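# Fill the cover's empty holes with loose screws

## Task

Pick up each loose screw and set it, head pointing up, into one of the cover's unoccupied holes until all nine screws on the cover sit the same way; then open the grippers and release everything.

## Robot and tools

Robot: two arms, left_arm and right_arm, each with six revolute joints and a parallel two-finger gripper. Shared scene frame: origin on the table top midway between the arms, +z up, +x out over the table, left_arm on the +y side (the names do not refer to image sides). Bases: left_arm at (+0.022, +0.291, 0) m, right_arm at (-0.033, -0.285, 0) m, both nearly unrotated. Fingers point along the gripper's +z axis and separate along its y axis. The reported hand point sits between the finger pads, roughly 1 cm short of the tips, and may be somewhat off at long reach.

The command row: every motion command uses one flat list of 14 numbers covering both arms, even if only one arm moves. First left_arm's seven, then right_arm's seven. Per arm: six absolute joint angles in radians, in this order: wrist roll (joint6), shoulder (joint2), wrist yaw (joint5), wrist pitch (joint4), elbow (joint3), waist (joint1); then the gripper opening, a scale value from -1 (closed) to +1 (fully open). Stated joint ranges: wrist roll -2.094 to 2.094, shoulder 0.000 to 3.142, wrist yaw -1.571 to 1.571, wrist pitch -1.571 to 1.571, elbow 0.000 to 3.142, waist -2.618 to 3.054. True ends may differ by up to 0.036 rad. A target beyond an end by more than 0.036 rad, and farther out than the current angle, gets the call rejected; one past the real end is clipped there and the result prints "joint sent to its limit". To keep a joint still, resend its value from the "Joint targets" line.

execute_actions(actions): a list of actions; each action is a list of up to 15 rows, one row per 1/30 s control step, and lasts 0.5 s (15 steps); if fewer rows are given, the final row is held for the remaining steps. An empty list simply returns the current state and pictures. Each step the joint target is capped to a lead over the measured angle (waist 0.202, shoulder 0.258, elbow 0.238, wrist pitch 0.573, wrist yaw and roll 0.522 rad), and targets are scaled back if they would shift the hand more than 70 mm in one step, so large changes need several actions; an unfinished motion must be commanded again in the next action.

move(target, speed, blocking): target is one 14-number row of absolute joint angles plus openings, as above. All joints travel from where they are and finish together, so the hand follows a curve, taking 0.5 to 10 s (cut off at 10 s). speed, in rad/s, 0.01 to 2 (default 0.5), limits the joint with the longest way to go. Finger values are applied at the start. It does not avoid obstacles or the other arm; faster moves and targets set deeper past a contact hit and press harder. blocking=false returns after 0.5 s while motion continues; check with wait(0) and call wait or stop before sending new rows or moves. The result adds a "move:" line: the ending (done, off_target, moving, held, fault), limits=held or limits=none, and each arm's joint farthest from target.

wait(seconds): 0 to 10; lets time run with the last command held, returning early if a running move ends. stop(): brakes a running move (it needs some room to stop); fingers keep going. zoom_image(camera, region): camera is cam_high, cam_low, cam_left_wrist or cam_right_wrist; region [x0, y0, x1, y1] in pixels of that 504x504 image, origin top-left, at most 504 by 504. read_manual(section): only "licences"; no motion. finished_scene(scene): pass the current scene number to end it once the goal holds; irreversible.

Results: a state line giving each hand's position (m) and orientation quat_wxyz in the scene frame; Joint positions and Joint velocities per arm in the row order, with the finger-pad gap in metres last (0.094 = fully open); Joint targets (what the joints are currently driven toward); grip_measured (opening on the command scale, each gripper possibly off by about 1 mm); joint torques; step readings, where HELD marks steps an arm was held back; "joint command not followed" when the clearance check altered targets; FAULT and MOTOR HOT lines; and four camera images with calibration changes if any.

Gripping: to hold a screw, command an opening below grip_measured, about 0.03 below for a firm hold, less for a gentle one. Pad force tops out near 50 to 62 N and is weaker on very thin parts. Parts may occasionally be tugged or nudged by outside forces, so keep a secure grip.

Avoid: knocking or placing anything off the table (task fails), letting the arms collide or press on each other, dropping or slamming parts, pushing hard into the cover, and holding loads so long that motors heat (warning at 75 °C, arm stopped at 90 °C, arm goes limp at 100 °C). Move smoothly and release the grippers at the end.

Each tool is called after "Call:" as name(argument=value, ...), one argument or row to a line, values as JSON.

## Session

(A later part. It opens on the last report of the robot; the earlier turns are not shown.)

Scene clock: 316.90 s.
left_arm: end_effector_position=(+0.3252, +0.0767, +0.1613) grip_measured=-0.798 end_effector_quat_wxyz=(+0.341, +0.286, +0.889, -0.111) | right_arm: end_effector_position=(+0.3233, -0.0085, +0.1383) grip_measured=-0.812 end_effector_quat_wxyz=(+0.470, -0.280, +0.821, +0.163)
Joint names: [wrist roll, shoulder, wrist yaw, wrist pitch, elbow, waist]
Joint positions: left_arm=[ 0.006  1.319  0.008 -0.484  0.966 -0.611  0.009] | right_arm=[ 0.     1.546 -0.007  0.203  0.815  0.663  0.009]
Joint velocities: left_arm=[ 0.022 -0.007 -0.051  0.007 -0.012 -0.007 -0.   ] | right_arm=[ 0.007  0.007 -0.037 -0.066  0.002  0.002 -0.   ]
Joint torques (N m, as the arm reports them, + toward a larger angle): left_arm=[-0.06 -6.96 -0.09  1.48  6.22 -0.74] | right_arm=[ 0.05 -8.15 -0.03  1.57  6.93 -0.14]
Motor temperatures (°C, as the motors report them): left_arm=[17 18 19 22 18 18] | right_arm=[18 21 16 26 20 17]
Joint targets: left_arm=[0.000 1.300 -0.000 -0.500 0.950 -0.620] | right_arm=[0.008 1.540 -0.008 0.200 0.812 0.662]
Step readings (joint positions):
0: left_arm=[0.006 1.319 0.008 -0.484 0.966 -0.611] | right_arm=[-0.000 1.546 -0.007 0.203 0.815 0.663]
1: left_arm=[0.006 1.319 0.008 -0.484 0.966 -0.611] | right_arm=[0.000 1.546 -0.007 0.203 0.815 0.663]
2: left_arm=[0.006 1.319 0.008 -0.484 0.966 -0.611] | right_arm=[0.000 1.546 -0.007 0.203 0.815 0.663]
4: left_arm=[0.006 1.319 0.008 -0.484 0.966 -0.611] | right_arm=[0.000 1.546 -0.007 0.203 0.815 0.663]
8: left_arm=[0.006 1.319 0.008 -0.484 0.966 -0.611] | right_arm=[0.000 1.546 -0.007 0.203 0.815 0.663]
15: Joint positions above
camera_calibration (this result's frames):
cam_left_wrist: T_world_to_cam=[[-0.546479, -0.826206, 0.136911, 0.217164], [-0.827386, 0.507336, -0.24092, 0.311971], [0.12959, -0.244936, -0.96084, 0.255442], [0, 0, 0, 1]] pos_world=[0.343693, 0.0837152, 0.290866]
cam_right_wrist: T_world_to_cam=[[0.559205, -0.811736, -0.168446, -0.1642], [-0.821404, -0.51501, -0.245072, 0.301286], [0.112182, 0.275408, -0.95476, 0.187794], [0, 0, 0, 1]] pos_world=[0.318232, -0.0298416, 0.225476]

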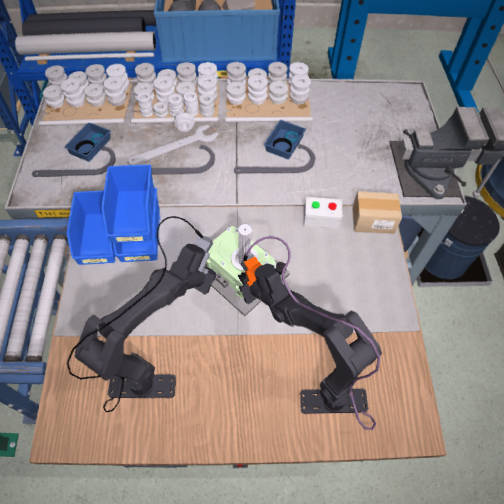

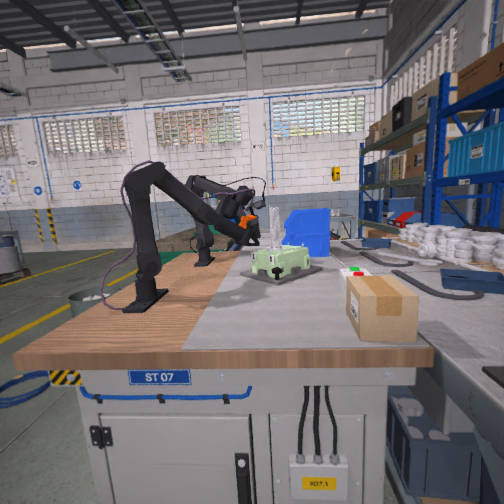

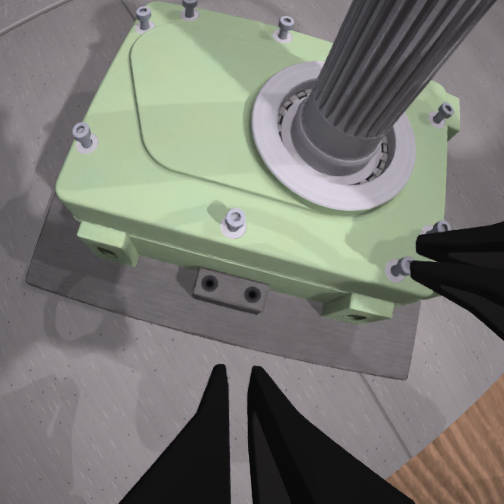

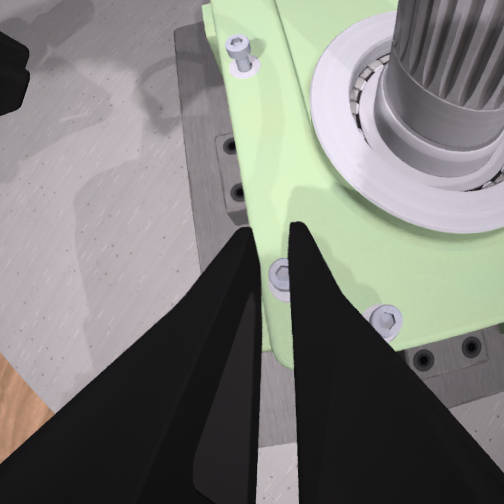

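It dropped in.

Call:
move(
  target=[0,1.3,0,-0.5,0.95,-0.62,-0.5,0,1.2,0,0.1,0.75,0.5,-0.5],
)

Scene clock: 318.93 s.
left_arm: end_effector_position=(+0.3252, +0.0767, +0.1613) grip_measured=-0.502 end_effector_quat_wxyz=(+0.341, +0.286, +0.889, -0.111) | right_arm: end_effector_position=(+0.3259, -0.0850, +0.2314) grip_measured=-0.502 end_effector_quat_wxyz=(+0.561, -0.205, +0.789, +0.147)
Joint names: [wrist roll, shoulder, wrist yaw, wrist pitch, elbow, waist]
Joint positions: left_arm=[ 0.006  1.319  0.008 -0.484  0.966 -0.611  0.023] | right_arm=[ 0.     1.219 -0.007  0.119  0.765  0.511  0.023]
Joint velocities: left_arm=[-0.066 -0.007 -0.022  0.007 -0.002  0.002 -0.   ] | right_arm=[-0.022  0.002 -0.051 -0.037 -0.012  0.002 -0.002]
Joint torques (N m, as the arm reports them, + toward a larger angle): left_arm=[-0.09 -6.91 -0.06  1.47  6.21 -0.54] | right_arm=[-0.02 -6.46  0.04  1.53  6.45 -0.85]
Motor temperatures (°C, as the motors report them): left_arm=[17 18 19 22 18 18] | right_arm=[18 21 16 26 20 17]
Joint targets: left_arm=[-0.000 1.300 0.000 -0.500 0.950 -0.620] | right_arm=[-0.000 1.200 -0.000 0.100 0.750 0.500]
move: done; limits=none; left_arm: farthest joint: the shoulder, 0.019 radians from its target (0.019 radians at the start); right_arm: farthest joint: the shoulder, 0.019 radians from its target (0.346 radians at the start)
camera_calibration (this result's frames):
cam_left_wrist: T_world_to_cam=[[-0.546479, -0.826206, 0.136911, 0.217164], [-0.827386, 0.507336, -0.24092, 0.311971], [0.12959, -0.244936, -0.96084, 0.255442], [0, 0, 0, 1]] pos_world=[0.343693, 0.0837152, 0.290866]
cam_right_wrist: T_world_to_cam=[[0.458924, -0.871049, -0.175107, -0.18287], [-0.832808, -0.353067, -0.42635, 0.346235], [0.309547, 0.341493, -0.887448, 0.223212], [0, 0, 0, 1]] pos_world=[0.303176, -0.113269, 0.313685]

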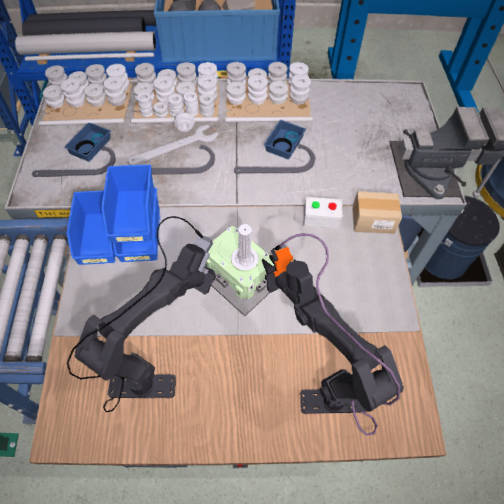

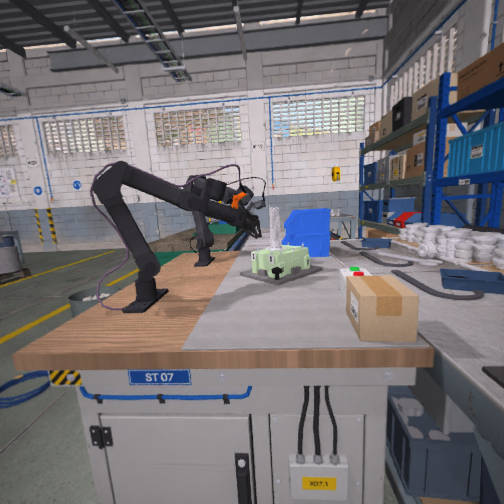

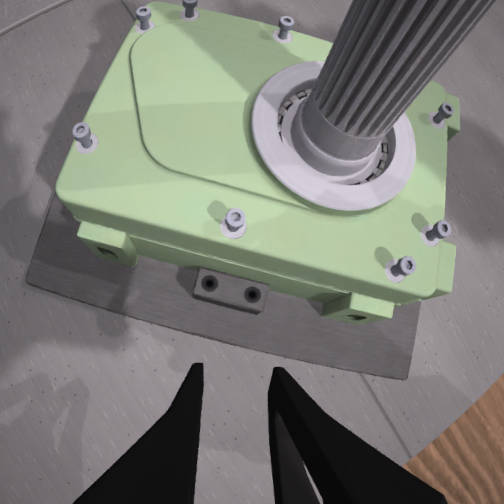

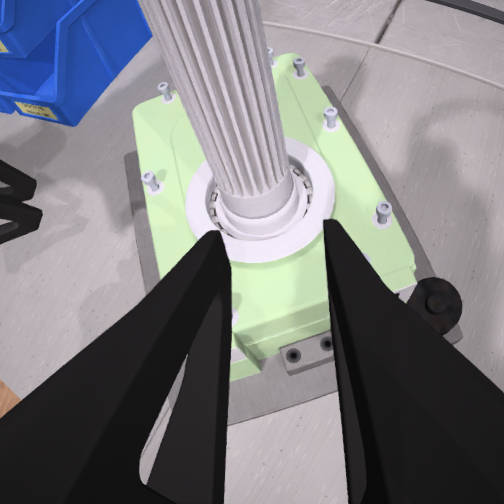

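Call:
finished_scene(
  scene=1,
)

The scene is finished: the task was done.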